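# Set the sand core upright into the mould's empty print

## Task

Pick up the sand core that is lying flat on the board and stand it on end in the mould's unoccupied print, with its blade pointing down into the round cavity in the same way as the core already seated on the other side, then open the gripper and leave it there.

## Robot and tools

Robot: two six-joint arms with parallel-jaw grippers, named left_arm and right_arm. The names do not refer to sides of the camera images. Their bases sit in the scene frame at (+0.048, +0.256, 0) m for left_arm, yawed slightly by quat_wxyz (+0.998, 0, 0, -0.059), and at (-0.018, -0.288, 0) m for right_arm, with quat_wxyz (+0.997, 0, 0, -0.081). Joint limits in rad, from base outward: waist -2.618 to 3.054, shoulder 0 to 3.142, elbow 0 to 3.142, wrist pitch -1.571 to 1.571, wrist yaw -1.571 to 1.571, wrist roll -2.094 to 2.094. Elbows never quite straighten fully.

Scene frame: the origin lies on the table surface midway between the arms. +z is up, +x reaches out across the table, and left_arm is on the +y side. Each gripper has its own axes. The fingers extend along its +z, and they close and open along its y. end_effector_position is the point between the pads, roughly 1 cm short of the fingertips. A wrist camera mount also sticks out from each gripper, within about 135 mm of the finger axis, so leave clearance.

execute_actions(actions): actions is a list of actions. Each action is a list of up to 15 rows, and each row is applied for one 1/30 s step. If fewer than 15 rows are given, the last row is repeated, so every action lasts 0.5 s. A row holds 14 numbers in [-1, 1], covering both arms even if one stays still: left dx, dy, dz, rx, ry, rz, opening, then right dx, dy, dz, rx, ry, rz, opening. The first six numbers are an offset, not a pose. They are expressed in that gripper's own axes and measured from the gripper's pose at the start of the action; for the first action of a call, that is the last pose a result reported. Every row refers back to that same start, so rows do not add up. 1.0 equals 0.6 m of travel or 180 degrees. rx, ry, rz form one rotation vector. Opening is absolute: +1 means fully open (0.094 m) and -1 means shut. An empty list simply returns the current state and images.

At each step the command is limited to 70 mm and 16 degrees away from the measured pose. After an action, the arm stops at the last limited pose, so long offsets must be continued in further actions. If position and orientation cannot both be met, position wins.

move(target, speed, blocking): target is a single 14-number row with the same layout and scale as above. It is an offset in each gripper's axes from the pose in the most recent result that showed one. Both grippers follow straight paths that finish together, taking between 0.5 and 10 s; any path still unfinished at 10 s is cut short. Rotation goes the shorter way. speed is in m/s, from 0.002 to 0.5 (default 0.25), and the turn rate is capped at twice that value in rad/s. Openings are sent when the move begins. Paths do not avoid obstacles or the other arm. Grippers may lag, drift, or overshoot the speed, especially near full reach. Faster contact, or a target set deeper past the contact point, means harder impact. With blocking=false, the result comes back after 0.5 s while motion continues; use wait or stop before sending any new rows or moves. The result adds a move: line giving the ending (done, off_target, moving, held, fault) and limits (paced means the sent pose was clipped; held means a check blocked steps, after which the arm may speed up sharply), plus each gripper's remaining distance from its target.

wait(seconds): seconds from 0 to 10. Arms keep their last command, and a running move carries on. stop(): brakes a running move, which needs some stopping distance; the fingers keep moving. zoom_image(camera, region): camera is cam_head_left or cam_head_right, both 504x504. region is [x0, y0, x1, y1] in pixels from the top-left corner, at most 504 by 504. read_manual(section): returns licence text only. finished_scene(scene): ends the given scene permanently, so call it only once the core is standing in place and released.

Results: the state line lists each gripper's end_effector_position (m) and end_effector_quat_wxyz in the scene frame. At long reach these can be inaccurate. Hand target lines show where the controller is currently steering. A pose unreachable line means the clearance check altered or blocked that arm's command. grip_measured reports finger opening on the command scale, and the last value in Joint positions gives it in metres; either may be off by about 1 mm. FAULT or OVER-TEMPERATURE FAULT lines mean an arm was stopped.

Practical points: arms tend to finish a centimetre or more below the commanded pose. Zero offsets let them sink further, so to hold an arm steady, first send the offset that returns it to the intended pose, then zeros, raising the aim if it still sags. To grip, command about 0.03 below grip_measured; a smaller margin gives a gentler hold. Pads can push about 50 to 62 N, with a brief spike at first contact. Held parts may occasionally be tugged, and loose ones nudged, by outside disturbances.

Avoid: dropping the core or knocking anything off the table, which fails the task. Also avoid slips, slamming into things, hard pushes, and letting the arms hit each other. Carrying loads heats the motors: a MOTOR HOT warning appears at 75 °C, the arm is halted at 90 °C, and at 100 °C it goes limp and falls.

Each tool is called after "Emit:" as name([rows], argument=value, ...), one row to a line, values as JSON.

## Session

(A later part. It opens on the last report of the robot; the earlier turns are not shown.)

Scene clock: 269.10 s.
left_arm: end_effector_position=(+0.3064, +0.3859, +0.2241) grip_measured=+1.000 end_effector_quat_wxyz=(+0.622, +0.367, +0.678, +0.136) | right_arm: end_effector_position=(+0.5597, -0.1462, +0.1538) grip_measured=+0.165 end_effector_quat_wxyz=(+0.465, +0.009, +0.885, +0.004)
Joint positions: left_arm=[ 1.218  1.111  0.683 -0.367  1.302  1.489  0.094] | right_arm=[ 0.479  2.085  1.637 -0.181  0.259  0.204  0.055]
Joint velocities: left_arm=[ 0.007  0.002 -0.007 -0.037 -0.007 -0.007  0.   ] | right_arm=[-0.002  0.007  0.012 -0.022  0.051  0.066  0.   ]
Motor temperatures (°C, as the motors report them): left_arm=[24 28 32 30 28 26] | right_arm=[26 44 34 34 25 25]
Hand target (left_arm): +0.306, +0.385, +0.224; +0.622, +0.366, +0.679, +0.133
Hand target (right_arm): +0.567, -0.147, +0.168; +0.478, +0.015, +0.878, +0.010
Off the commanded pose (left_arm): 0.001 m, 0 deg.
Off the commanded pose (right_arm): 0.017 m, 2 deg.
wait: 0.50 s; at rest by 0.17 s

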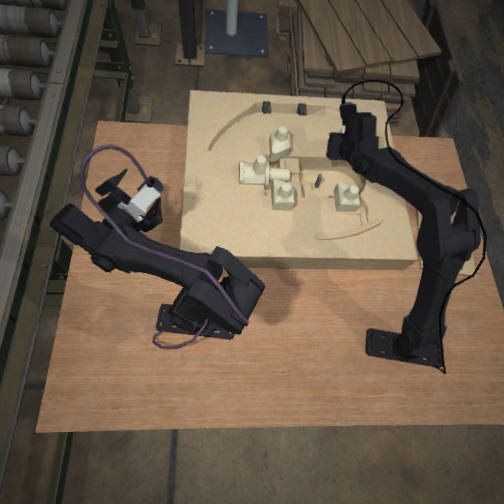

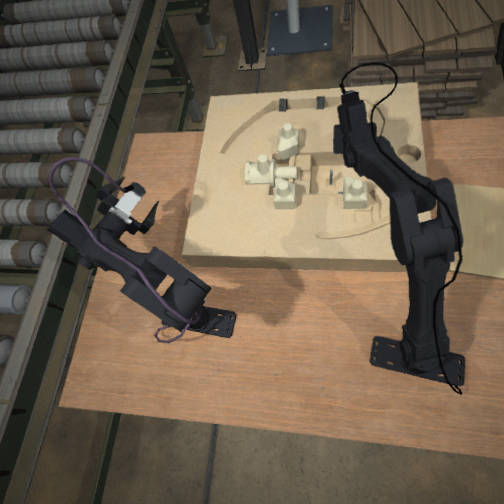

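Emit:
execute_actions([
  [[0,0,0,0,0,0,1,-0.0268,-0.002,-0.0025,-0.003,-0.009,0.005,0.13],[0,0,0,0,0,0,1,-0.0272,-0.0025,-0.0015,-0.003,-0.008,0.005,0.13],[0,0,0,0,0,0,1,-0.0276,-0.003,-0.0005,-0.003,-0.007,0.005,0.13],[0,0,0,0,0,0,1,-0.028,-0.0035,0.0005,-0.003,-0.006,0.005,0.13],[0,0,0,0,0,0,1,-0.0284,-0.004,0.0015,-0.003,-0.005,0.005,0.13],[0,0,0,0,0,0,1,-0.0288,-0.0045,0.0025,-0.003,-0.004,0.005,0.13],[0,0,0,0,0,0,1,-0.0292,-0.005,0.0035,-0.003,-0.003,0.005,0.13],[0,0,0,0,0,0,1,-0.0296,-0.0055,0.0045,-0.003,-0.002,0.005,0.13],[0,0,0,0,0,0,1,-0.030,-0.006,0.0057,-0.003,-0.001,0.005,0.13],[0,0,0,0,0,0,1,-0.0304,-0.0067,0.007,-0.003,0.0,0.005,0.13],[0,0,0,0,0,0,1,-0.0308,-0.0074,0.0082,-0.003,0.001,0.005,0.13],[0,0,0,0,0,0,1,-0.0312,-0.008,0.0094,-0.003,0.002,0.005,0.13]],
])

Emit:
wait(seconds=0.5)

Scene clock: 276.17 s.
left_arm: end_effector_position=(+0.3067, +0.3864, +0.2247) grip_measured=+1.000 end_effector_quat_wxyz=(+0.622, +0.369, +0.676, +0.139) | right_arm: end_effector_position=(+0.5670, -0.1473, +0.1533) grip_measured=+0.165 end_effector_quat_wxyz=(+0.452, +0.007, +0.892, +0.011)
Joint positions: left_arm=[ 1.218  1.111  0.683 -0.36   1.302  1.489  0.094] | right_arm=[ 0.465  2.12   1.711 -0.244  0.229  0.204  0.055]
Joint velocities: left_arm=[-0.012  0.012  0.007 -0.066 -0.007  0.007  0.   ] | right_arm=[-0.027  0.027  0.051 -0.125 -0.022 -0.066 -0.   ]
Motor temperatures (°C, as the motors report them): left_arm=[24 28 32 30 28 26] | right_arm=[26 44 35 33 25 25]
Hand target (left_arm): +0.306, +0.386, +0.224; +0.622, +0.367, +0.678, +0.136
Hand target (right_arm): +0.574, -0.152, +0.166; +0.462, +0.014, +0.887, +0.012
Off the commanded pose (left_arm): 0.001 m, 0 deg.
Off the commanded pose (right_arm): 0.016 m, 2 deg.

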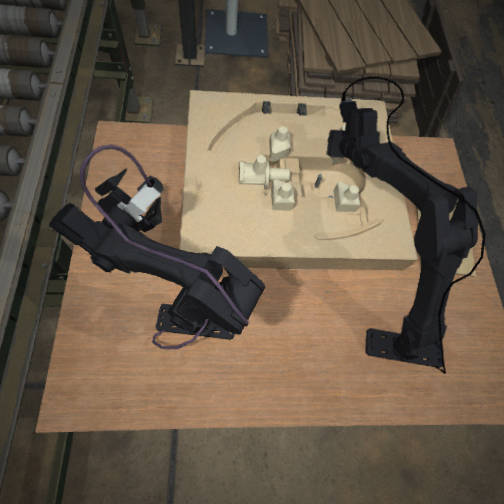

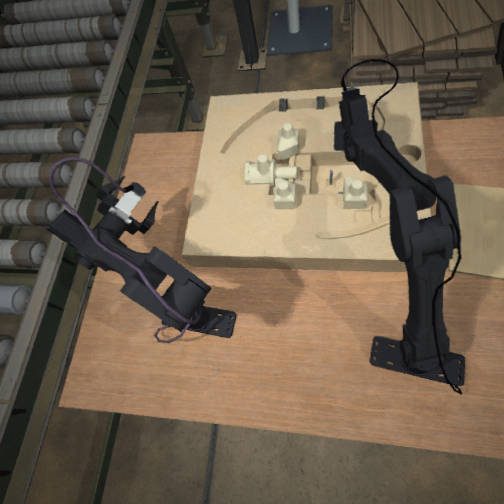

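Scene clock: 276.67 s.
left_arm: end_effector_position=(+0.3067, +0.3865, +0.2248) grip_measured=+1.000 end_effector_quat_wxyz=(+0.622, +0.369, +0.676, +0.139) | right_arm: end_effector_position=(+0.5671, -0.1473, +0.1532) grip_measured=+0.165 end_effector_quat_wxyz=(+0.451, +0.007, +0.893, +0.011)
Joint positions: left_arm=[ 1.218  1.111  0.683 -0.359  1.302  1.489  0.094] | right_arm=[ 0.465  2.121  1.715 -0.248  0.229  0.204  0.055]
Joint velocities: left_arm=[-0.007 -0.012 -0.002  0.051  0.022  0.022  0.   ] | right_arm=[-0.012 -0.022  0.022  0.051 -0.007 -0.051  0.001]
Motor temperatures (°C, as the motors report them): left_arm=[24 28 32 30 28 26] | right_arm=[26 44 35 33 25 25]
Hand target (left_arm): +0.306, +0.386, +0.224; +0.622, +0.367, +0.678, +0.136
Hand target (right_arm): +0.575, -0.152, +0.166; +0.462, +0.014, +0.887, +0.012
Off the commanded pose (left_arm): 0.001 m, 0 deg.
Off the commanded pose (right_arm): 0.016 m, 2 deg.
wait: 0.50 s; at rest by 0.17 s

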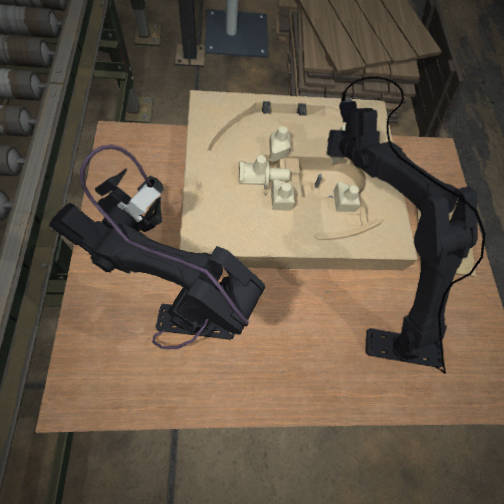

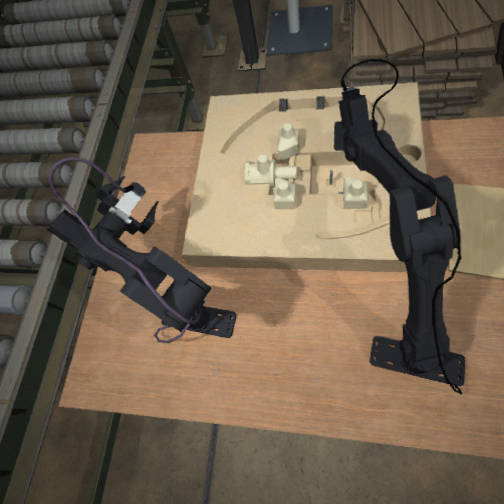

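Emit:
zoom_image(camera="cam_head_left", region=[300, 110, 390, 200])

Emit:
zoom_image(camera="cam_head_right", region=[310, 100, 400, 190])

Region (300, 110, 390, 200) of cam_head_left's 504x504 image, scaled by 5.600, with more detail than that image has.

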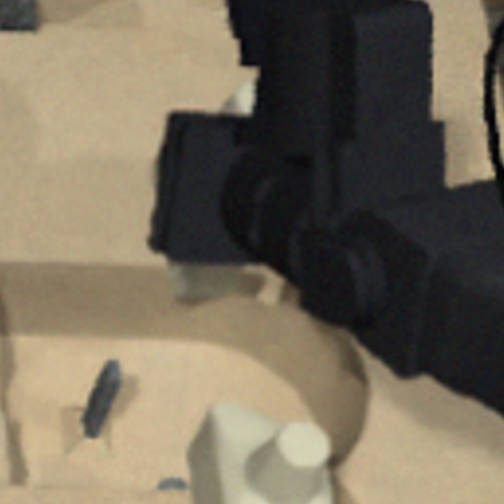

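Region (310, 100, 400, 190) of cam_head_right's 504x504 image, scaled by 5.600, with more detail than that image has.

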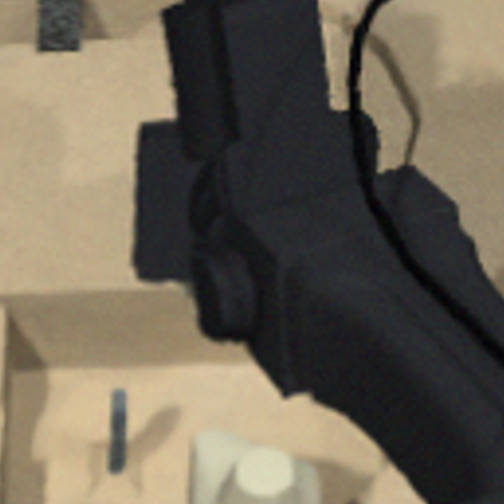

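Emit:
execute_actions([
  [[0,0,0,0,0,0,1,-0.0255,-0.008,-0.001,-0.002,-0.007,0.004,0.13],[0,0,0,0,0,0,1,-0.026,-0.008,0.0,-0.0015,-0.006,0.0035,0.13],[0,0,0,0,0,0,1,-0.0266,-0.008,0.001,-0.001,-0.005,0.003,0.13],[0,0,0,0,0,0,1,-0.0272,-0.008,0.002,-0.0005,-0.004,0.002,0.13],[0,0,0,0,0,0,1,-0.0278,-0.008,0.003,0.0,-0.003,0.0015,0.13],[0,0,0,0,0,0,1,-0.0284,-0.008,0.004,0.0005,-0.002,0.001,0.13],[0,0,0,0,0,0,1,-0.029,-0.008,0.005,0.001,-0.001,0.0,0.13],[0,0,0,0,0,0,1,-0.0296,-0.008,0.006,0.0015,0.0,-0.0005,0.13],[0,0,0,0,0,0,1,-0.0302,-0.008,0.007,0.002,0.001,-0.001,0.13],[0,0,0,0,0,0,1,-0.0307,-0.008,0.008,0.0025,0.002,-0.002,0.13],[0,0,0,0,0,0,1,-0.0312,-0.008,0.009,0.003,0.003,-0.0025,0.13],[0,0,0,0,0,0,1,-0.0317,-0.008,0.0098,0.003,0.003,-0.003,0.13]],
])

Emit:
wait(seconds=0.5)

Scene clock: 289.57 s.
left_arm: end_effector_position=(+0.3070, +0.3870, +0.2253) grip_measured=+1.000 end_effector_quat_wxyz=(+0.622, +0.371, +0.675, +0.142) | right_arm: end_effector_position=(+0.5696, -0.1469, +0.1533) grip_measured=+0.165 end_effector_quat_wxyz=(+0.428, +0.001, +0.904, +0.006)
Joint positions: left_arm=[ 1.218  1.111  0.683 -0.352  1.302  1.489  0.094] | right_arm=[ 0.462  2.158  1.812 -0.36   0.221  0.199  0.055]
Joint velocities: left_arm=[-0.007 -0.017 -0.012  0.007  0.037  0.022  0.   ] | right_arm=[-0.007  0.027  0.066 -0.066 -0.022  0.007 -0.001]
Motor temperatures (°C, as the motors report them): left_arm=[24 28 33 30 28 26] | right_arm=[26 44 36 33 25 25]
Hand target (left_arm): +0.307, +0.386, +0.225; +0.622, +0.369, +0.676, +0.139
Hand target (right_arm): +0.582, -0.153, +0.165; +0.447, +0.005, +0.895, +0.004
Off the commanded pose (left_arm): 0.001 m, 0 deg.
Off the commanded pose (right_arm): 0.019 m, 2 deg.

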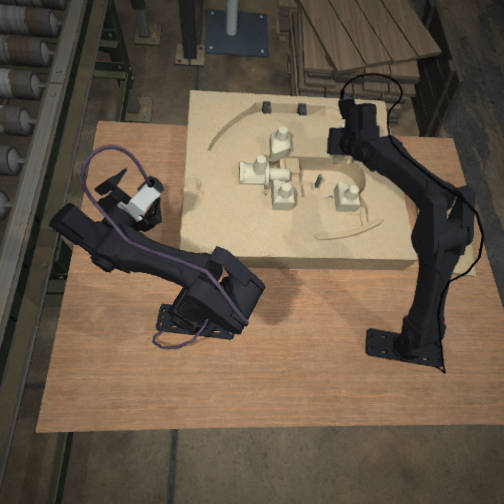

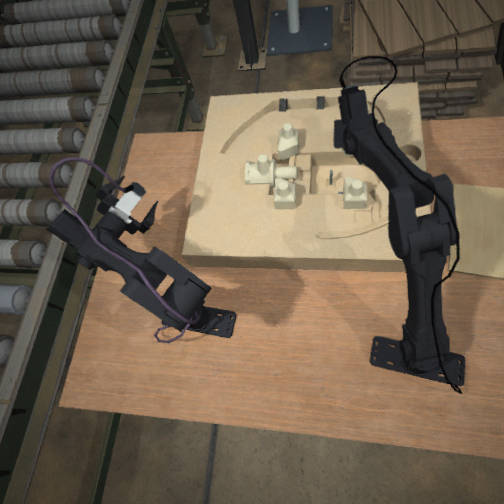

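Scene clock: 290.07 s.
left_arm: end_effector_position=(+0.3070, +0.3871, +0.2254) grip_measured=+1.000 end_effector_quat_wxyz=(+0.622, +0.371, +0.675, +0.142) | right_arm: end_effector_position=(+0.5697, -0.1469, +0.1533) grip_measured=+0.165 end_effector_quat_wxyz=(+0.427, +0.001, +0.904, +0.005)
Joint positions: left_arm=[ 1.218  1.111  0.683 -0.352  1.302  1.489  0.094] | right_arm=[ 0.462  2.159  1.816 -0.365  0.221  0.198  0.055]
Joint velocities: left_arm=[-0.017 -0.007  0.007 -0.11   0.022 -0.051  0.   ] | right_arm=[-0.007 -0.002 -0.012  0.037 -0.037 -0.066 -0.001]
Motor temperatures (°C, as the motors report them): left_arm=[24 28 33 30 28 26] | right_arm=[26 44 36 33 25 25]
Hand target (left_arm): +0.307, +0.386, +0.225; +0.622, +0.369, +0.676, +0.139
Hand target (right_arm): +0.582, -0.153, +0.165; +0.447, +0.005, +0.895, +0.004
Off the commanded pose (left_arm): 0.001 m, 0 deg.
Off the commanded pose (right_arm): 0.019 m, 3 deg.
wait: 0.50 s; at rest by 0.17 s

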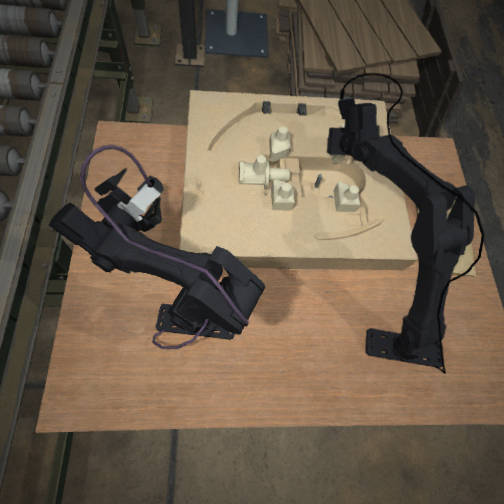

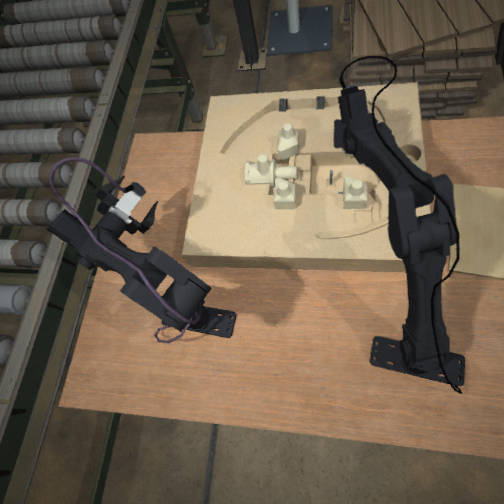

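Emit:
zoom_image(camera="cam_head_left", region=[300, 110, 390, 200])

Emit:
zoom_image(camera="cam_head_right", region=[310, 100, 400, 190])

Region (300, 110, 390, 200) of cam_head_left's 504x504 image, scaled by 5.600, with more detail than that image has.

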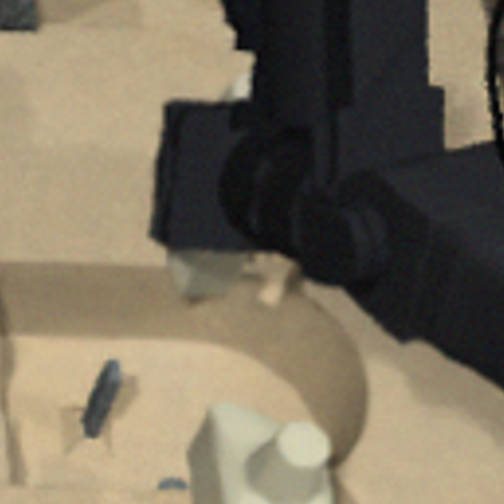

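Region (310, 100, 400, 190) of cam_head_right's 504x504 image, scaled by 5.600, with more detail than that image has.

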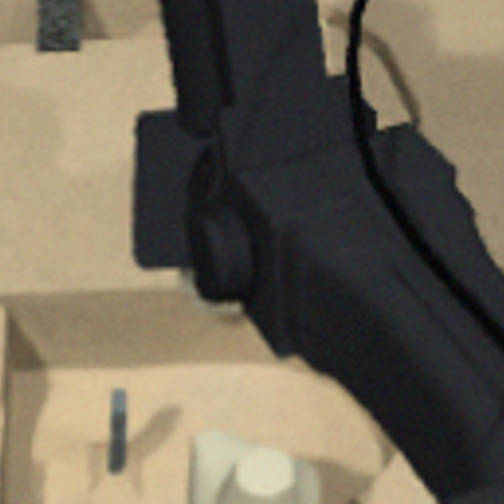

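Emit:
execute_actions([
  [[0,0,0,0,0,0,1,-0.027,-0.009,0.002,0,-0.014,0.001,0.13],[0,0,0,0,0,0,1,-0.026,-0.008,0.0005,0,-0.014,0.001,0.13],[0,0,0,0,0,0,1,-0.025,-0.0065,-0.001,0,-0.014,0.001,0.13],[0,0,0,0,0,0,1,-0.024,-0.005,-0.0025,0,-0.014,0.001,0.13],[0,0,0,0,0,0,1,-0.023,-0.0035,-0.004,0,-0.014,0.001,0.13],[0,0,0,0,0,0,1,-0.0218,-0.002,-0.005,0,-0.014,0.001,0.13],[0,0,0,0,0,0,1,-0.0218,-0.0005,-0.005,0,-0.014,0.001,0.13],[0,0,0,0,0,0,1,-0.0218,0.001,-0.005,0,-0.014,0.001,0.13],[0,0,0,0,0,0,1,-0.0218,0.0025,-0.005,0,-0.014,0.001,0.13],[0,0,0,0,0,0,1,-0.0218,0.004,-0.005,0,-0.014,0.001,0.13],[0,0,0,0,0,0,1,-0.0218,0.0055,-0.005,0,-0.014,0.001,0.13],[0,0,0,0,0,0,1,-0.0218,0.007,-0.005,0,-0.014,0.001,0.13],[0,0,0,0,0,0,1,-0.0218,0.0085,-0.005,0,-0.014,0.001,0.13],[0,0,0,0,0,0,1,-0.0218,0.010,-0.005,0,-0.014,0.001,0.13]],
])

Emit:
wait(seconds=0.5)

Scene clock: 297.47 s.
left_arm: end_effector_position=(+0.3073, +0.3876, +0.2260) grip_measured=+1.000 end_effector_quat_wxyz=(+0.621, +0.373, +0.673, +0.145) | right_arm: end_effector_position=(+0.5695, -0.1464, +0.1534) grip_measured=+0.165 end_effector_quat_wxyz=(+0.428, +0.000, +0.904, +0.003)
Joint positions: left_arm=[ 1.218  1.111  0.683 -0.344  1.302  1.489  0.094] | right_arm=[ 0.464  2.159  1.816 -0.365  0.226  0.198  0.055]
Joint velocities: left_arm=[ 0.017 -0.007  0.012  0.022  0.037  0.066  0.   ] | right_arm=[ 0.017  0.002  0.012 -0.095  0.081 -0.037  0.001]
Motor temperatures (°C, as the motors report them): left_arm=[24 28 33 31 28 26] | right_arm=[26 44 37 33 25 25]
Hand target (left_arm): +0.307, +0.387, +0.225; +0.622, +0.371, +0.675, +0.142
Hand target (right_arm): +0.575, -0.141, +0.165; +0.447, +0.003, +0.895, +0.007
Off the commanded pose (left_arm): 0.001 m, 0 deg.
Off the commanded pose (right_arm): 0.014 m, 2 deg.

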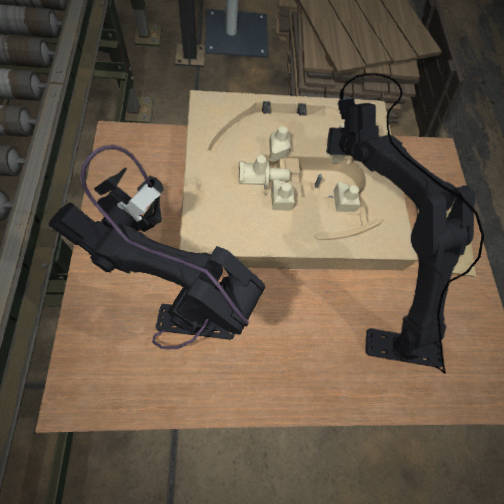

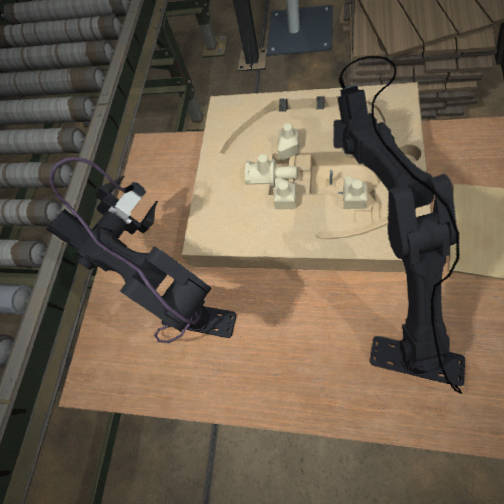

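Scene clock: 297.97 s.
left_arm: end_effector_position=(+0.3073, +0.3877, +0.2260) grip_measured=+1.000 end_effector_quat_wxyz=(+0.621, +0.373, +0.673, +0.145) | right_arm: end_effector_position=(+0.5694, -0.1463, +0.1535) grip_measured=+0.165 end_effector_quat_wxyz=(+0.428, +0.000, +0.904, +0.002)
Joint positions: left_arm=[ 1.218  1.111  0.683 -0.344  1.302  1.489  0.094] | right_arm=[ 0.465  2.159  1.816 -0.365  0.228  0.198  0.055]
Joint velocities: left_arm=[-0.002 -0.007 -0.007 -0.037 -0.081  0.022  0.   ] | right_arm=[ 0.007 -0.012 -0.017  0.022  0.022 -0.007  0.001]
Motor temperatures (°C, as the motors report them): left_arm=[24 28 33 31 28 26] | right_arm=[26 44 36 33 25 25]
Hand target (left_arm): +0.307, +0.387, +0.225; +0.622, +0.371, +0.675, +0.142
Hand target (right_arm): +0.575, -0.141, +0.165; +0.447, +0.003, +0.895, +0.007
Off the commanded pose (left_arm): 0.001 m, 0 deg.
Off the commanded pose (right_arm): 0.014 m, 2 deg.
wait: 0.50 s; at rest by 0.17 s

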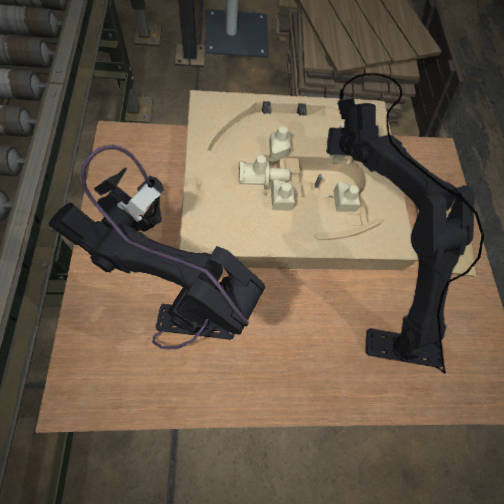

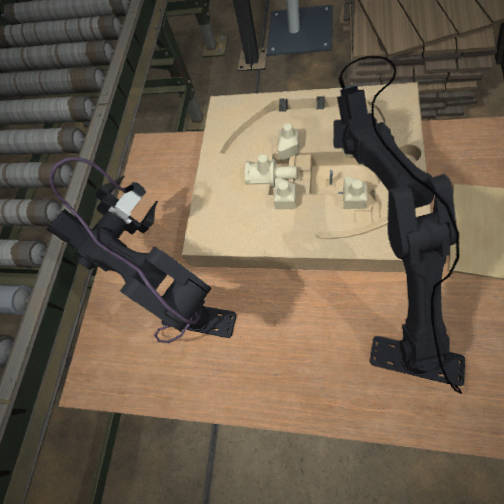

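Emit:
execute_actions([
  [[0,0,0,0,0,0,1,-0.0218,0.009,-0.005,0,-0.013,0.001,0.13],[0,0,0,0,0,0,1,-0.0222,0.010,-0.0055,0,-0.013,0.001,0.13],[0,0,0,0,0,0,1,-0.0226,0.011,-0.006,0,-0.013,0.001,0.13],[0,0,0,0,0,0,1,-0.023,0.012,-0.0065,0,-0.013,0.001,0.13],[0,0,0,0,0,0,1,-0.0235,0.013,-0.007,0,-0.013,0.001,0.13],[0,0,0,0,0,0,1,-0.024,0.014,-0.0075,0,-0.013,0.001,0.13],[0,0,0,0,0,0,1,-0.0245,0.015,-0.008,0,-0.013,0.001,0.13],[0,0,0,0,0,0,1,-0.025,0.016,-0.008,0,-0.013,0.001,0.13],[0,0,0,0,0,0,1,-0.025,0.017,-0.008,0,-0.013,0.001,0.13],[0,0,0,0,0,0,1,-0.025,0.018,-0.008,0,-0.013,0.001,0.13],[0,0,0,0,0,0,1,-0.025,0.019,-0.008,0,-0.013,0.001,0.13],[0,0,0,0,0,0,1,-0.025,0.020,-0.008,0,-0.013,0.001,0.13]],
])

Emit:
wait(seconds=0.5)

Scene clock: 302.13 s.
left_arm: end_effector_position=(+0.3076, +0.3883, +0.2266) grip_measured=+1.000 end_effector_quat_wxyz=(+0.621, +0.375, +0.672, +0.148) | right_arm: end_effector_position=(+0.5686, -0.1452, +0.1540) grip_measured=+0.165 end_effector_quat_wxyz=(+0.430, +0.003, +0.903, -0.006)
Joint positions: left_arm=[ 1.218  1.111  0.683 -0.336  1.302  1.489  0.094] | right_arm=[ 0.474  2.16   1.816 -0.365  0.253  0.2    0.055]
Joint velocities: left_arm=[ 0.002 -0.007 -0.017  0.007  0.007  0.007  0.   ] | right_arm=[ 0.007 -0.017 -0.007  0.022  0.007 -0.007 -0.001]
Motor temperatures (°C, as the motors report them): left_arm=[24 28 33 31 28 26] | right_arm=[26 44 36 33 25 25]
Hand target (left_arm): +0.307, +0.388, +0.226; +0.621, +0.373, +0.673, +0.145
Hand target (right_arm): +0.574, -0.134, +0.168; +0.446, +0.002, +0.895, +0.004
Off the commanded pose (left_arm): 0.001 m, 0 deg.
Off the commanded pose (right_arm): 0.019 m, 2 deg.

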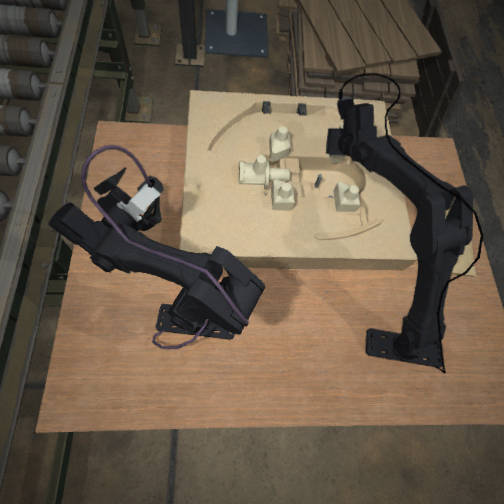

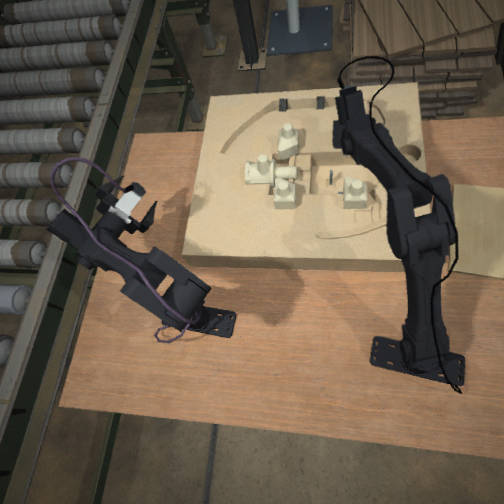

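Scene clock: 302.63 s.
left_arm: end_effector_position=(+0.3076, +0.3883, +0.2267) grip_measured=+1.000 end_effector_quat_wxyz=(+0.621, +0.375, +0.672, +0.149) | right_arm: end_effector_position=(+0.5686, -0.1452, +0.1536) grip_measured=+0.165 end_effector_quat_wxyz=(+0.430, +0.004, +0.903, -0.007)
Joint positions: left_arm=[ 1.218  1.111  0.683 -0.336  1.302  1.489  0.094] | right_arm=[ 0.475  2.161  1.816 -0.365  0.256  0.202  0.055]
Joint velocities: left_arm=[ 0.007  0.007  0.017  0.007 -0.037 -0.022  0.   ] | right_arm=[ 0.007 -0.012 -0.007 -0.095 -0.066 -0.022 -0.   ]
Motor temperatures (°C, as the motors report them): left_arm=[24 28 33 31 28 26] | right_arm=[26 44 36 33 25 25]
Hand target (left_arm): +0.307, +0.388, +0.226; +0.621, +0.373, +0.673, +0.146
Hand target (right_arm): +0.574, -0.134, +0.168; +0.446, +0.002, +0.895, +0.004
Off the commanded pose (left_arm): 0.001 m, 0 deg.
Off the commanded pose (right_arm): 0.019 m, 2 deg.
wait: 0.50 s; at rest by 0.17 s

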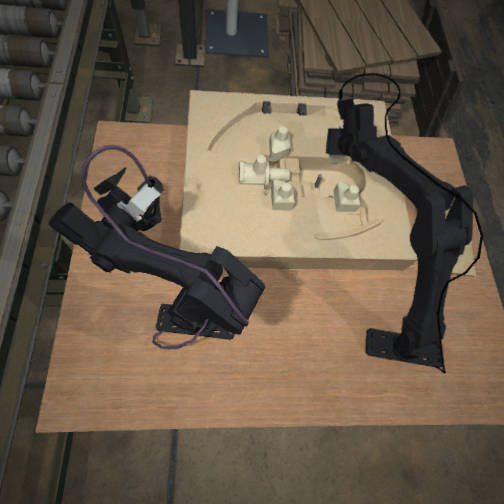

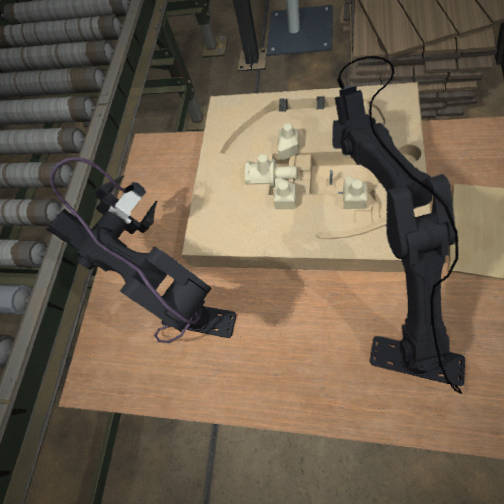

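Emit:
execute_actions([
  [[0,0,0,0,0,0,1,-0.0243,0.016,-0.0081,-0.006,-0.0114,0.001,0.13],[0,0,0,0,0,0,1,-0.0243,0.013,-0.0081,-0.006,-0.0114,0.001,0.13],[0,0,0,0,0,0,1,-0.0243,0.010,-0.0081,-0.006,-0.0114,0.001,0.13],[0,0,0,0,0,0,1,-0.023,0.007,-0.0088,-0.006,-0.0114,0.001,0.13],[0,0,0,0,0,0,1,-0.022,0.004,-0.0094,-0.006,-0.0114,0.001,0.13],[0,0,0,0,0,0,1,-0.021,0.001,-0.010,-0.006,-0.0114,0.001,0.13],[0,0,0,0,0,0,1,-0.020,-0.002,-0.0106,-0.006,-0.0114,0.001,0.13],[0,0,0,0,0,0,1,-0.0187,-0.003,-0.0113,-0.006,-0.0114,0.001,0.13],[0,0,0,0,0,0,1,-0.0174,-0.003,-0.012,-0.006,-0.0114,0.001,0.13],[0,0,0,0,0,0,1,-0.0161,-0.003,-0.0127,-0.006,-0.0114,0.001,0.13],[0,0,0,0,0,0,1,-0.0148,-0.003,-0.0134,-0.006,-0.0114,0.001,0.13],[0,0,0,0,0,0,1,-0.0135,-0.003,-0.0141,-0.006,-0.0114,0.001,0.13],[0,0,0,0,0,0,1,-0.0122,-0.003,-0.0148,-0.006,-0.0114,0.001,0.13],[0,0,0,0,0,0,1,-0.011,-0.003,-0.0154,-0.006,-0.0114,0.001,0.13]],
])

Emit:
wait(seconds=0.5)

Scene clock: 313.43 s.
left_arm: end_effector_position=(+0.3079, +0.3888, +0.2273) grip_measured=+1.000 end_effector_quat_wxyz=(+0.621, +0.377, +0.670, +0.151) | right_arm: end_effector_position=(+0.5678, -0.1458, +0.1535) grip_measured=+0.165 end_effector_quat_wxyz=(+0.435, +0.003, +0.901, -0.004)
Joint positions: left_arm=[ 1.218  1.111  0.683 -0.328  1.302  1.489  0.094] | right_arm=[ 0.473  2.149  1.788 -0.337  0.25   0.2    0.055]
Joint velocities: left_arm=[-0.002 -0.007 -0.007 -0.051 -0.007 -0.022  0.   ] | right_arm=[ 0.002 -0.056 -0.1    0.168 -0.022 -0.051  0.002]
Motor temperatures (°C, as the motors report them): left_arm=[24 28 33 31 28 26] | right_arm=[26 45 37 33 25 25]
Hand target (left_arm): +0.308, +0.388, +0.227; +0.621, +0.375, +0.672, +0.149
Hand target (right_arm): +0.566, -0.147, +0.165; +0.445, +0.001, +0.895, +0.002
Off the commanded pose (left_arm): 0.001 m, 0 deg.
Off the commanded pose (right_arm): 0.011 m, 2 deg.

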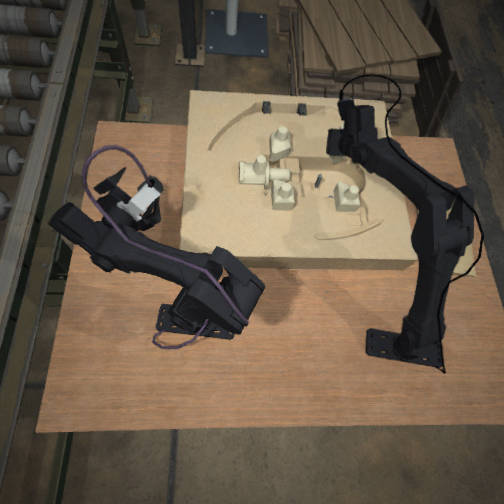

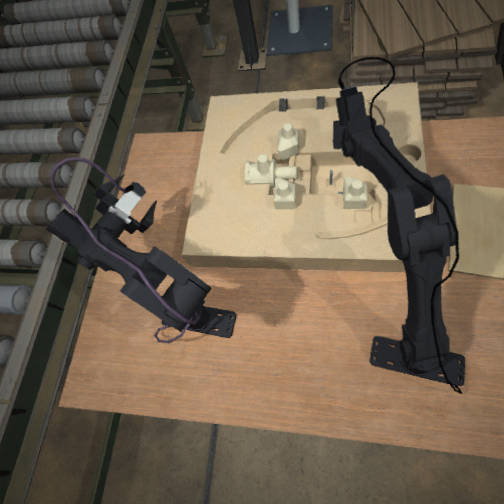

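Scene clock: 313.93 s.
left_arm: end_effector_position=(+0.3079, +0.3889, +0.2274) grip_measured=+1.000 end_effector_quat_wxyz=(+0.621, +0.377, +0.670, +0.152) | right_arm: end_effector_position=(+0.5675, -0.1458, +0.1537) grip_measured=+0.165 end_effector_quat_wxyz=(+0.436, +0.003, +0.900, -0.003)
Joint positions: left_arm=[ 1.218  1.111  0.683 -0.328  1.302  1.489  0.094] | right_arm=[ 0.473  2.146  1.782 -0.33   0.25   0.2    0.055]
Joint velocities: left_arm=[-0.032 -0.012 -0.007  0.051  0.022  0.051  0.   ] | right_arm=[-0.012 -0.007  0.017  0.022  0.007 -0.007 -0.   ]
Motor temperatures (°C, as the motors report them): left_arm=[24 28 33 31 28 26] | right_arm=[26 45 37 33 25 25]
Hand target (left_arm): +0.308, +0.388, +0.227; +0.621, +0.375, +0.672, +0.149
Hand target (right_arm): +0.566, -0.147, +0.165; +0.446, +0.001, +0.895, +0.002
Off the commanded pose (left_arm): 0.001 m, 0 deg.
Off the commanded pose (right_arm): 0.011 m, 1 deg.
wait: 0.50 s; at rest by 0.17 s

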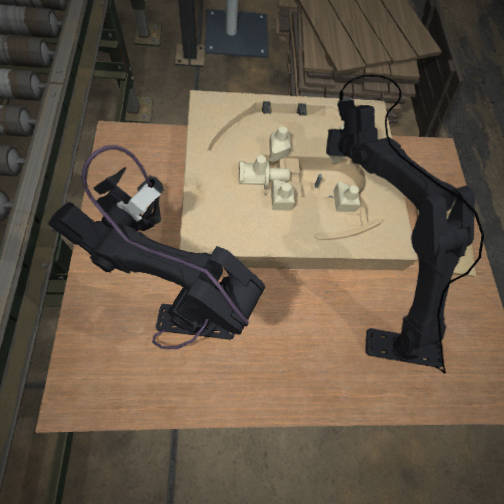

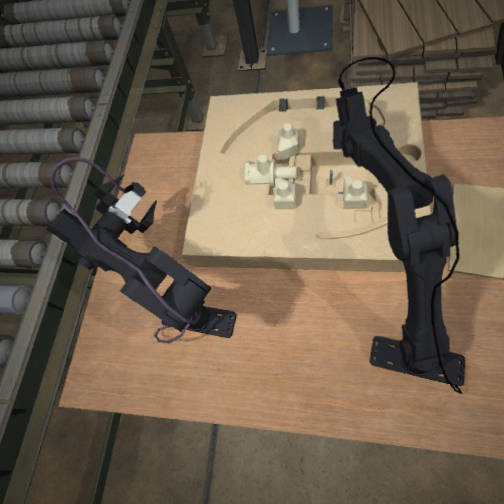

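Emit:
execute_actions([
  [[0,0,0,0,0,0,1,-0.016,-0.002,-0.014,-0.003,-0.008,0.0,0.13],[0,0,0,0,0,0,1,-0.019,-0.002,-0.0145,-0.004,-0.010,-0.001,0.13],[0,0,0,0,0,0,1,-0.022,-0.002,-0.015,-0.005,-0.012,-0.002,0.13],[0,0,0,0,0,0,1,-0.025,-0.002,-0.0155,-0.006,-0.014,-0.003,0.13],[0,0,0,0,0,0,1,-0.028,-0.003,-0.016,-0.007,-0.016,-0.004,0.13],[0,0,0,0,0,0,1,-0.031,-0.004,-0.0163,-0.008,-0.018,-0.005,0.13],[0,0,0,0,0,0,1,-0.034,-0.005,-0.0166,-0.009,-0.019,-0.005,0.13],[0,0,0,0,0,0,1,-0.0376,-0.0065,-0.017,-0.009,-0.020,-0.005,0.13],[0,0,0,0,0,0,1,-0.0376,-0.008,-0.017,-0.009,-0.020,-0.005,0.13],[0,0,0,0,0,0,1,-0.0376,-0.0095,-0.017,-0.009,-0.020,-0.005,0.13],[0,0,0,0,0,0,1,-0.0376,-0.011,-0.017,-0.009,-0.020,-0.005,0.13],[0,0,0,0,0,0,1,-0.0376,-0.0125,-0.017,-0.009,-0.020,-0.005,0.13],[0,0,0,0,0,0,1,-0.0376,-0.014,-0.017,-0.009,-0.020,-0.005,0.13],[0,0,0,0,0,0,1,-0.0376,-0.0155,-0.017,-0.009,-0.020,-0.005,0.13],[0,0,0,0,0,0,1,-0.0376,-0.017,-0.017,-0.009,-0.020,-0.005,0.13]],
])

Emit:
wait(seconds=0.5)

Scene clock: 331.37 s.
left_arm: end_effector_position=(+0.3082, +0.3894, +0.2280) grip_measured=+1.000 end_effector_quat_wxyz=(+0.621, +0.379, +0.669, +0.155) | right_arm: end_effector_position=(+0.5690, -0.1469, +0.1547) grip_measured=+0.165 end_effector_quat_wxyz=(+0.435, -0.014, +0.900, +0.006)
Joint positions: left_arm=[ 1.218  1.111  0.683 -0.32   1.302  1.489  0.094] | right_arm=[ 0.458  2.143  1.782 -0.327  0.208  0.166  0.055]
Joint velocities: left_arm=[ 0.022 -0.017  0.002  0.037 -0.022 -0.081  0.   ] | right_arm=[-0.037 -0.027 -0.002  0.037 -0.037 -0.022 -0.001]
Motor temperatures (°C, as the motors report them): left_arm=[24 28 33 31 28 26] | right_arm=[26 50 34 33 25 25]
Hand target (left_arm): +0.308, +0.389, +0.227; +0.621, +0.377, +0.670, +0.152
Hand target (right_arm): +0.573, -0.156, +0.178; +0.464, -0.010, +0.886, +0.005
Off the commanded pose (left_arm): 0.001 m, 0 deg.
Off the commanded pose (right_arm): 0.025 m, 4 deg.

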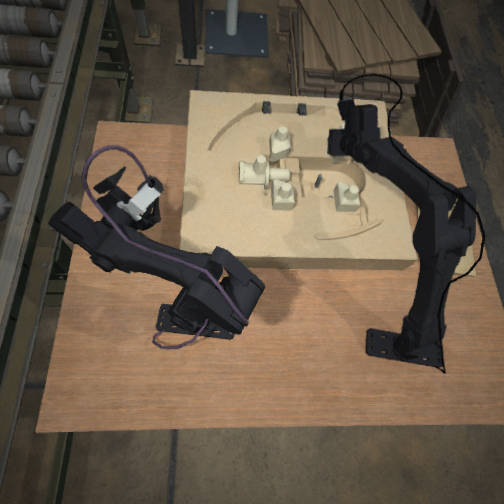

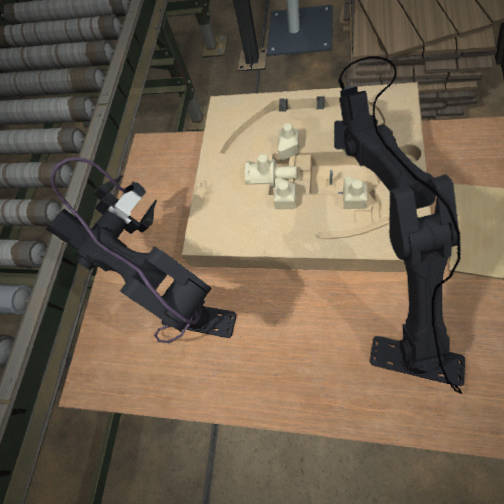

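Scene clock: 331.87 s.
left_arm: end_effector_position=(+0.3082, +0.3894, +0.2280) grip_measured=+1.000 end_effector_quat_wxyz=(+0.621, +0.379, +0.668, +0.155) | right_arm: end_effector_position=(+0.5685, -0.1479, +0.1542) grip_measured=+0.165 end_effector_quat_wxyz=(+0.434, -0.016, +0.901, +0.008)
Joint positions: left_arm=[ 1.218  1.111  0.683 -0.32   1.302  1.489  0.094] | right_arm=[ 0.454  2.14   1.775 -0.323  0.199  0.161  0.055]
Joint velocities: left_arm=[-0.002 -0.012 -0.002 -0.051 -0.051  0.007  0.   ] | right_arm=[ 0.007 -0.017 -0.007  0.037  0.037  0.051 -0.   ]
Motor temperatures (°C, as the motors report them): left_arm=[24 28 33 31 28 26] | right_arm=[26 50 34 33 25 25]
Hand target (left_arm): +0.308, +0.389, +0.227; +0.621, +0.377, +0.670, +0.152
Hand target (right_arm): +0.573, -0.156, +0.178; +0.464, -0.010, +0.886, +0.005
Off the commanded pose (left_arm): 0.001 m, 0 deg.
Off the commanded pose (right_arm): 0.025 m, 4 deg.
wait: 0.50 s; at rest by 0.17 s

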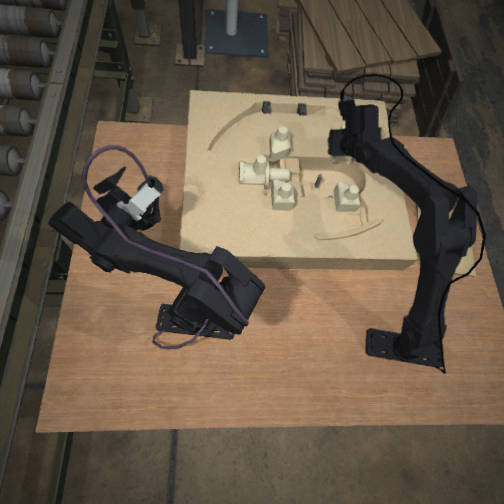

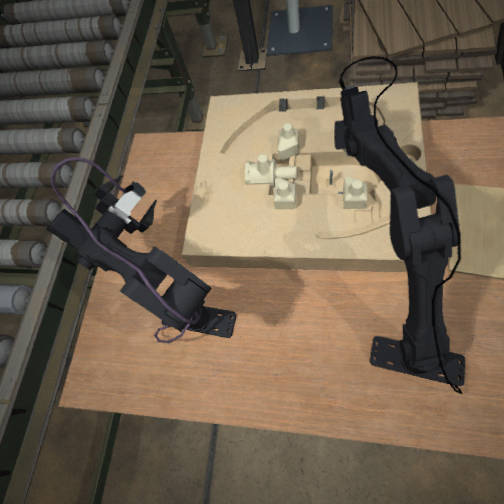

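Emit:
execute_actions([
  [[0,0,0,0,0,0,1,-0.0357,-0.014,-0.0188,0.002,-0.021,0.002,0.13],[0,0,0,0,0,0,1,-0.0357,-0.015,-0.0188,0.002,-0.021,0.002,0.13],[0,0,0,0,0,0,1,-0.0357,-0.016,-0.0188,0.002,-0.021,0.002,0.13],[0,0,0,0,0,0,1,-0.0357,-0.017,-0.0188,0.002,-0.021,0.002,0.13],[0,0,0,0,0,0,1,-0.0357,-0.018,-0.0188,0.002,-0.021,0.002,0.13],[0,0,0,0,0,0,1,-0.0357,-0.019,-0.0188,0.002,-0.021,0.002,0.13],[0,0,0,0,0,0,1,-0.0357,-0.020,-0.0188,0.002,-0.021,0.002,0.13],[0,0,0,0,0,0,1,-0.0357,-0.021,-0.0188,0.002,-0.021,0.002,0.13],[0,0,0,0,0,0,1,-0.0357,-0.022,-0.0188,0.002,-0.021,0.002,0.13],[0,0,0,0,0,0,1,-0.0357,-0.023,-0.0188,0.002,-0.021,0.002,0.13],[0,0,0,0,0,0,1,-0.0357,-0.024,-0.0188,0.002,-0.021,0.002,0.13]],
])

Emit:
wait(seconds=0.5)

Scene clock: 335.67 s.
left_arm: end_effector_position=(+0.3085, +0.3900, +0.2287) grip_measured=+1.000 end_effector_quat_wxyz=(+0.621, +0.381, +0.667, +0.158) | right_arm: end_effector_position=(+0.5678, -0.1538, +0.1532) grip_measured=+0.165 end_effector_quat_wxyz=(+0.433, -0.019, +0.901, +0.009)
Joint positions: left_arm=[ 1.218  1.111  0.683 -0.312  1.302  1.489  0.094] | right_arm=[ 0.441  2.132  1.761 -0.319  0.184  0.149  0.055]
Joint velocities: left_arm=[ 0.007 -0.002 -0.007  0.051  0.037 -0.022  0.   ] | right_arm=[-0.022 -0.017 -0.032 -0.007  0.007 -0.066 -0.001]
Motor temperatures (°C, as the motors report them): left_arm=[24 28 33 31 28 26] | right_arm=[26 51 34 34 25 25]
Hand target (left_arm): +0.308, +0.389, +0.228; +0.621, +0.379, +0.668, +0.155
Hand target (right_arm): +0.573, -0.162, +0.178; +0.463, -0.011, +0.886, +0.006
Off the commanded pose (left_arm): 0.001 m, 0 deg.
Off the commanded pose (right_arm): 0.027 m, 4 deg.

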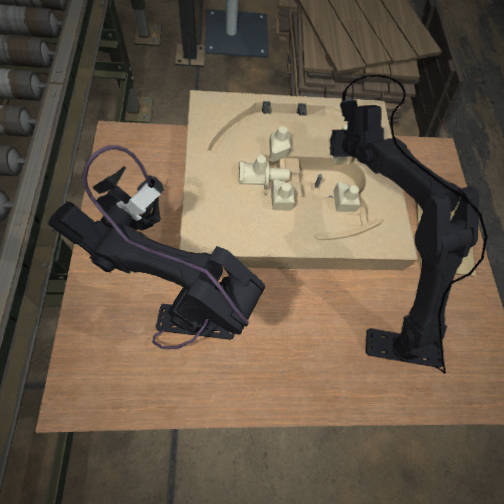

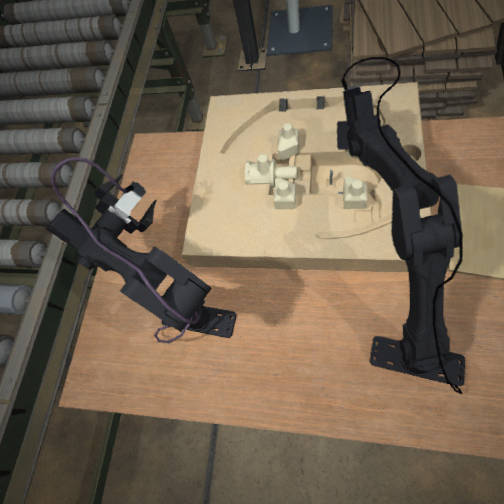

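Scene clock: 336.17 s.
left_arm: end_effector_position=(+0.3085, +0.3900, +0.2288) grip_measured=+1.000 end_effector_quat_wxyz=(+0.621, +0.381, +0.667, +0.158) | right_arm: end_effector_position=(+0.5678, -0.1538, +0.1530) grip_measured=+0.165 end_effector_quat_wxyz=(+0.432, -0.020, +0.901, +0.008)
Joint positions: left_arm=[ 1.218  1.111  0.683 -0.311  1.302  1.489  0.094] | right_arm=[ 0.441  2.132  1.761 -0.319  0.184  0.146  0.055]
Joint velocities: left_arm=[ 0.002 -0.022 -0.027 -0.066  0.007  0.022  0.   ] | right_arm=[-0.007 -0.022 -0.007 -0.007 -0.022  0.007  0.   ]
Motor temperatures (°C, as the motors report them): left_arm=[24 28 33 31 28 26] | right_arm=[26 51 34 34 25 25]
Hand target (left_arm): +0.308, +0.389, +0.228; +0.621, +0.379, +0.668, +0.155
Hand target (right_arm): +0.573, -0.162, +0.178; +0.463, -0.011, +0.886, +0.006
Off the commanded pose (left_arm): 0.001 m, 0 deg.
Off the commanded pose (right_arm): 0.027 m, 4 deg.
wait: 0.50 s; at rest by 0.17 s

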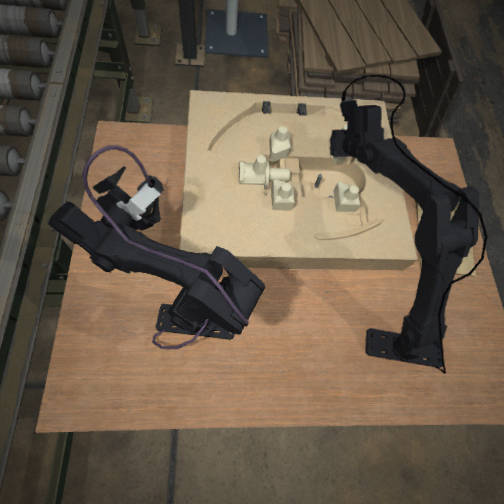

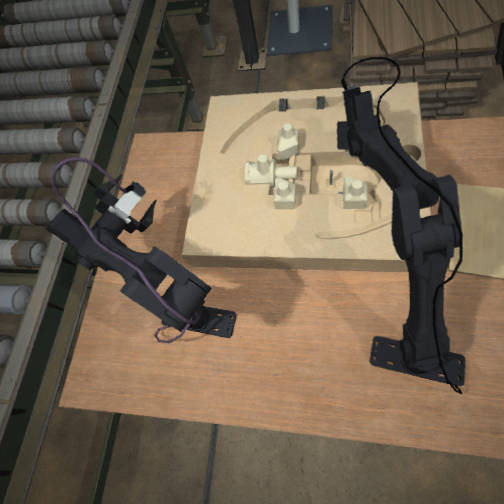

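Emit:
execute_actions([
  [[0,0,0,0,0,0,1,-0.0365,-0.012,-0.0186,0.002,-0.021,0.003,0.13],[0,0,0,0,0,0,1,-0.035,-0.010,-0.0174,0.002,-0.021,0.003,0.13],[0,0,0,0,0,0,1,-0.0335,-0.008,-0.0162,0.002,-0.021,0.003,0.13],[0,0,0,0,0,0,1,-0.032,-0.006,-0.015,0.002,-0.021,0.003,0.13],[0,0,0,0,0,0,1,-0.0305,-0.005,-0.0138,0.002,-0.020,0.003,0.13],[0,0,0,0,0,0,1,-0.029,-0.004,-0.0126,0.002,-0.020,0.003,0.13],[0,0,0,0,0,0,1,-0.0275,-0.004,-0.0114,0.002,-0.019,0.003,0.13],[0,0,0,0,0,0,1,-0.026,-0.004,-0.0102,0.002,-0.019,0.003,0.13],[0,0,0,0,0,0,1,-0.0245,-0.004,-0.009,0.002,-0.018,0.003,0.13],[0,0,0,0,0,0,1,-0.023,-0.004,-0.0078,0.002,-0.018,0.003,0.13],[0,0,0,0,0,0,1,-0.0215,-0.004,-0.0066,0.002,-0.017,0.003,0.13],[0,0,0,0,0,0,1,-0.020,-0.004,-0.0053,0.002,-0.017,0.003,0.13],[0,0,0,0,0,0,1,-0.0182,-0.004,-0.004,0.002,-0.016,0.003,0.13]],
])

Emit:
wait(seconds=0.5)

Emit:
zoom_image(camera="cam_head_left", region=[300, 110, 390, 200])

Scene clock: 340.07 s.
left_arm: end_effector_position=(+0.3088, +0.3906, +0.2294) grip_measured=+1.000 end_effector_quat_wxyz=(+0.621, +0.383, +0.665, +0.161) | right_arm: end_effector_position=(+0.5678, -0.1538, +0.1530) grip_measured=+0.165 end_effector_quat_wxyz=(+0.432, -0.020, +0.901, +0.008)
Joint positions: left_arm=[ 1.218  1.111  0.683 -0.304  1.302  1.489  0.094] | right_arm=[ 0.441  2.132  1.761 -0.319  0.183  0.146  0.055]
Joint velocities: left_arm=[ 0.007  0.002 -0.002 -0.081 -0.037  0.037  0.   ] | right_arm=[ 0.012  0.002 -0.032 -0.022 -0.11   0.022 -0.001]
Motor temperatures (°C, as the motors report them): left_arm=[24 28 33 31 28 26] | right_arm=[26 51 34 34 25 25]
Hand target (left_arm): +0.308, +0.390, +0.229; +0.621, +0.381, +0.667, +0.158
Hand target (right_arm): +0.572, -0.156, +0.163; +0.454, -0.014, +0.891, +0.008
Off the commanded pose (left_arm): 0.001 m, 0 deg.
Off the commanded pose (right_arm): 0.011 m, 3 deg.

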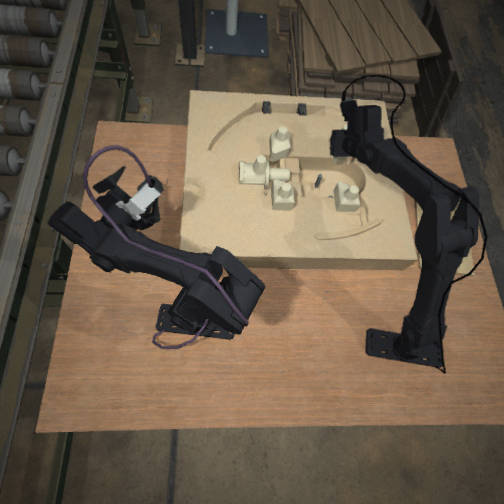

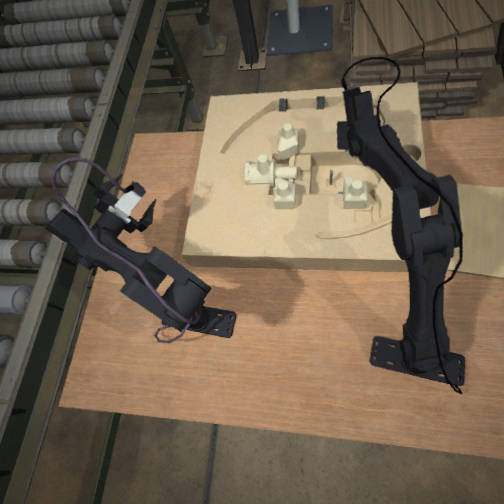

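Scene clock: 340.57 s.
left_arm: end_effector_position=(+0.3088, +0.3906, +0.2295) grip_measured=+1.000 end_effector_quat_wxyz=(+0.621, +0.383, +0.665, +0.161) | right_arm: end_effector_position=(+0.5678, -0.1538, +0.1530) grip_measured=+0.165 end_effector_quat_wxyz=(+0.432, -0.020, +0.901, +0.008)
Joint positions: left_arm=[ 1.218  1.111  0.683 -0.303  1.302  1.489  0.094] | right_arm=[ 0.441  2.132  1.761 -0.319  0.183  0.146  0.055]
Joint velocities: left_arm=[ 0.002 -0.012 -0.007  0.022 -0.022  0.037  0.   ] | right_arm=[-0.012  0.017 -0.002 -0.066 -0.037 -0.037 -0.   ]
Motor temperatures (°C, as the motors report them): left_arm=[24 28 33 31 28 26] | right_arm=[26 51 34 34 25 25]
Hand target (left_arm): +0.308, +0.390, +0.229; +0.621, +0.381, +0.667, +0.158
Hand target (right_arm): +0.572, -0.156, +0.163; +0.454, -0.014, +0.891, +0.008
Off the commanded pose (left_arm): 0.001 m, 0 deg.
Off the commanded pose (right_arm): 0.011 m, 3 deg.
wait: 0.50 s; at rest by 0.17 s

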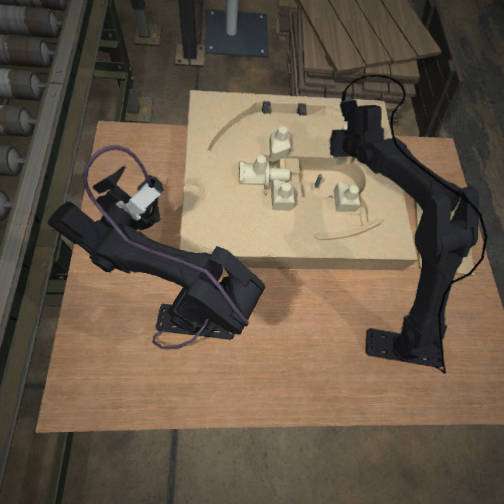

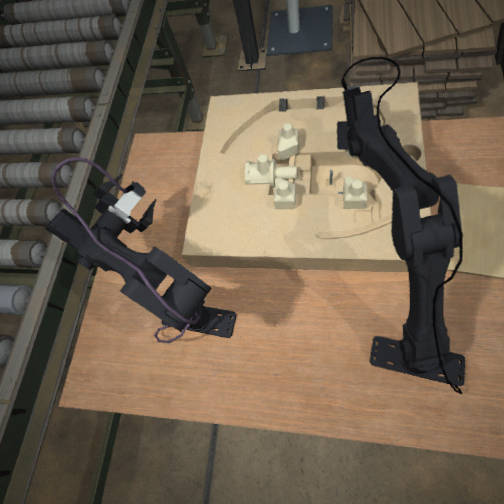

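Region (300, 110, 390, 200) of cam_head_left's 504x504 image, scaled by 5.600, with more detail than that image has.

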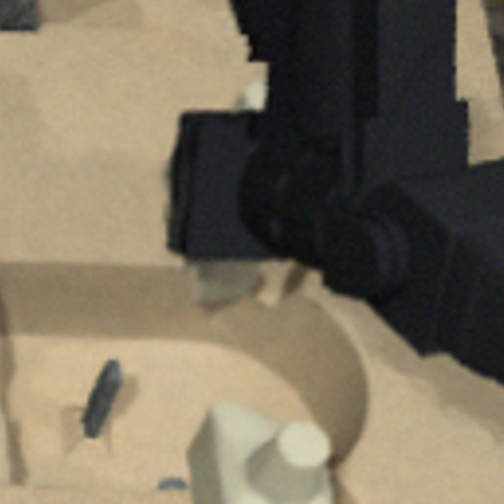

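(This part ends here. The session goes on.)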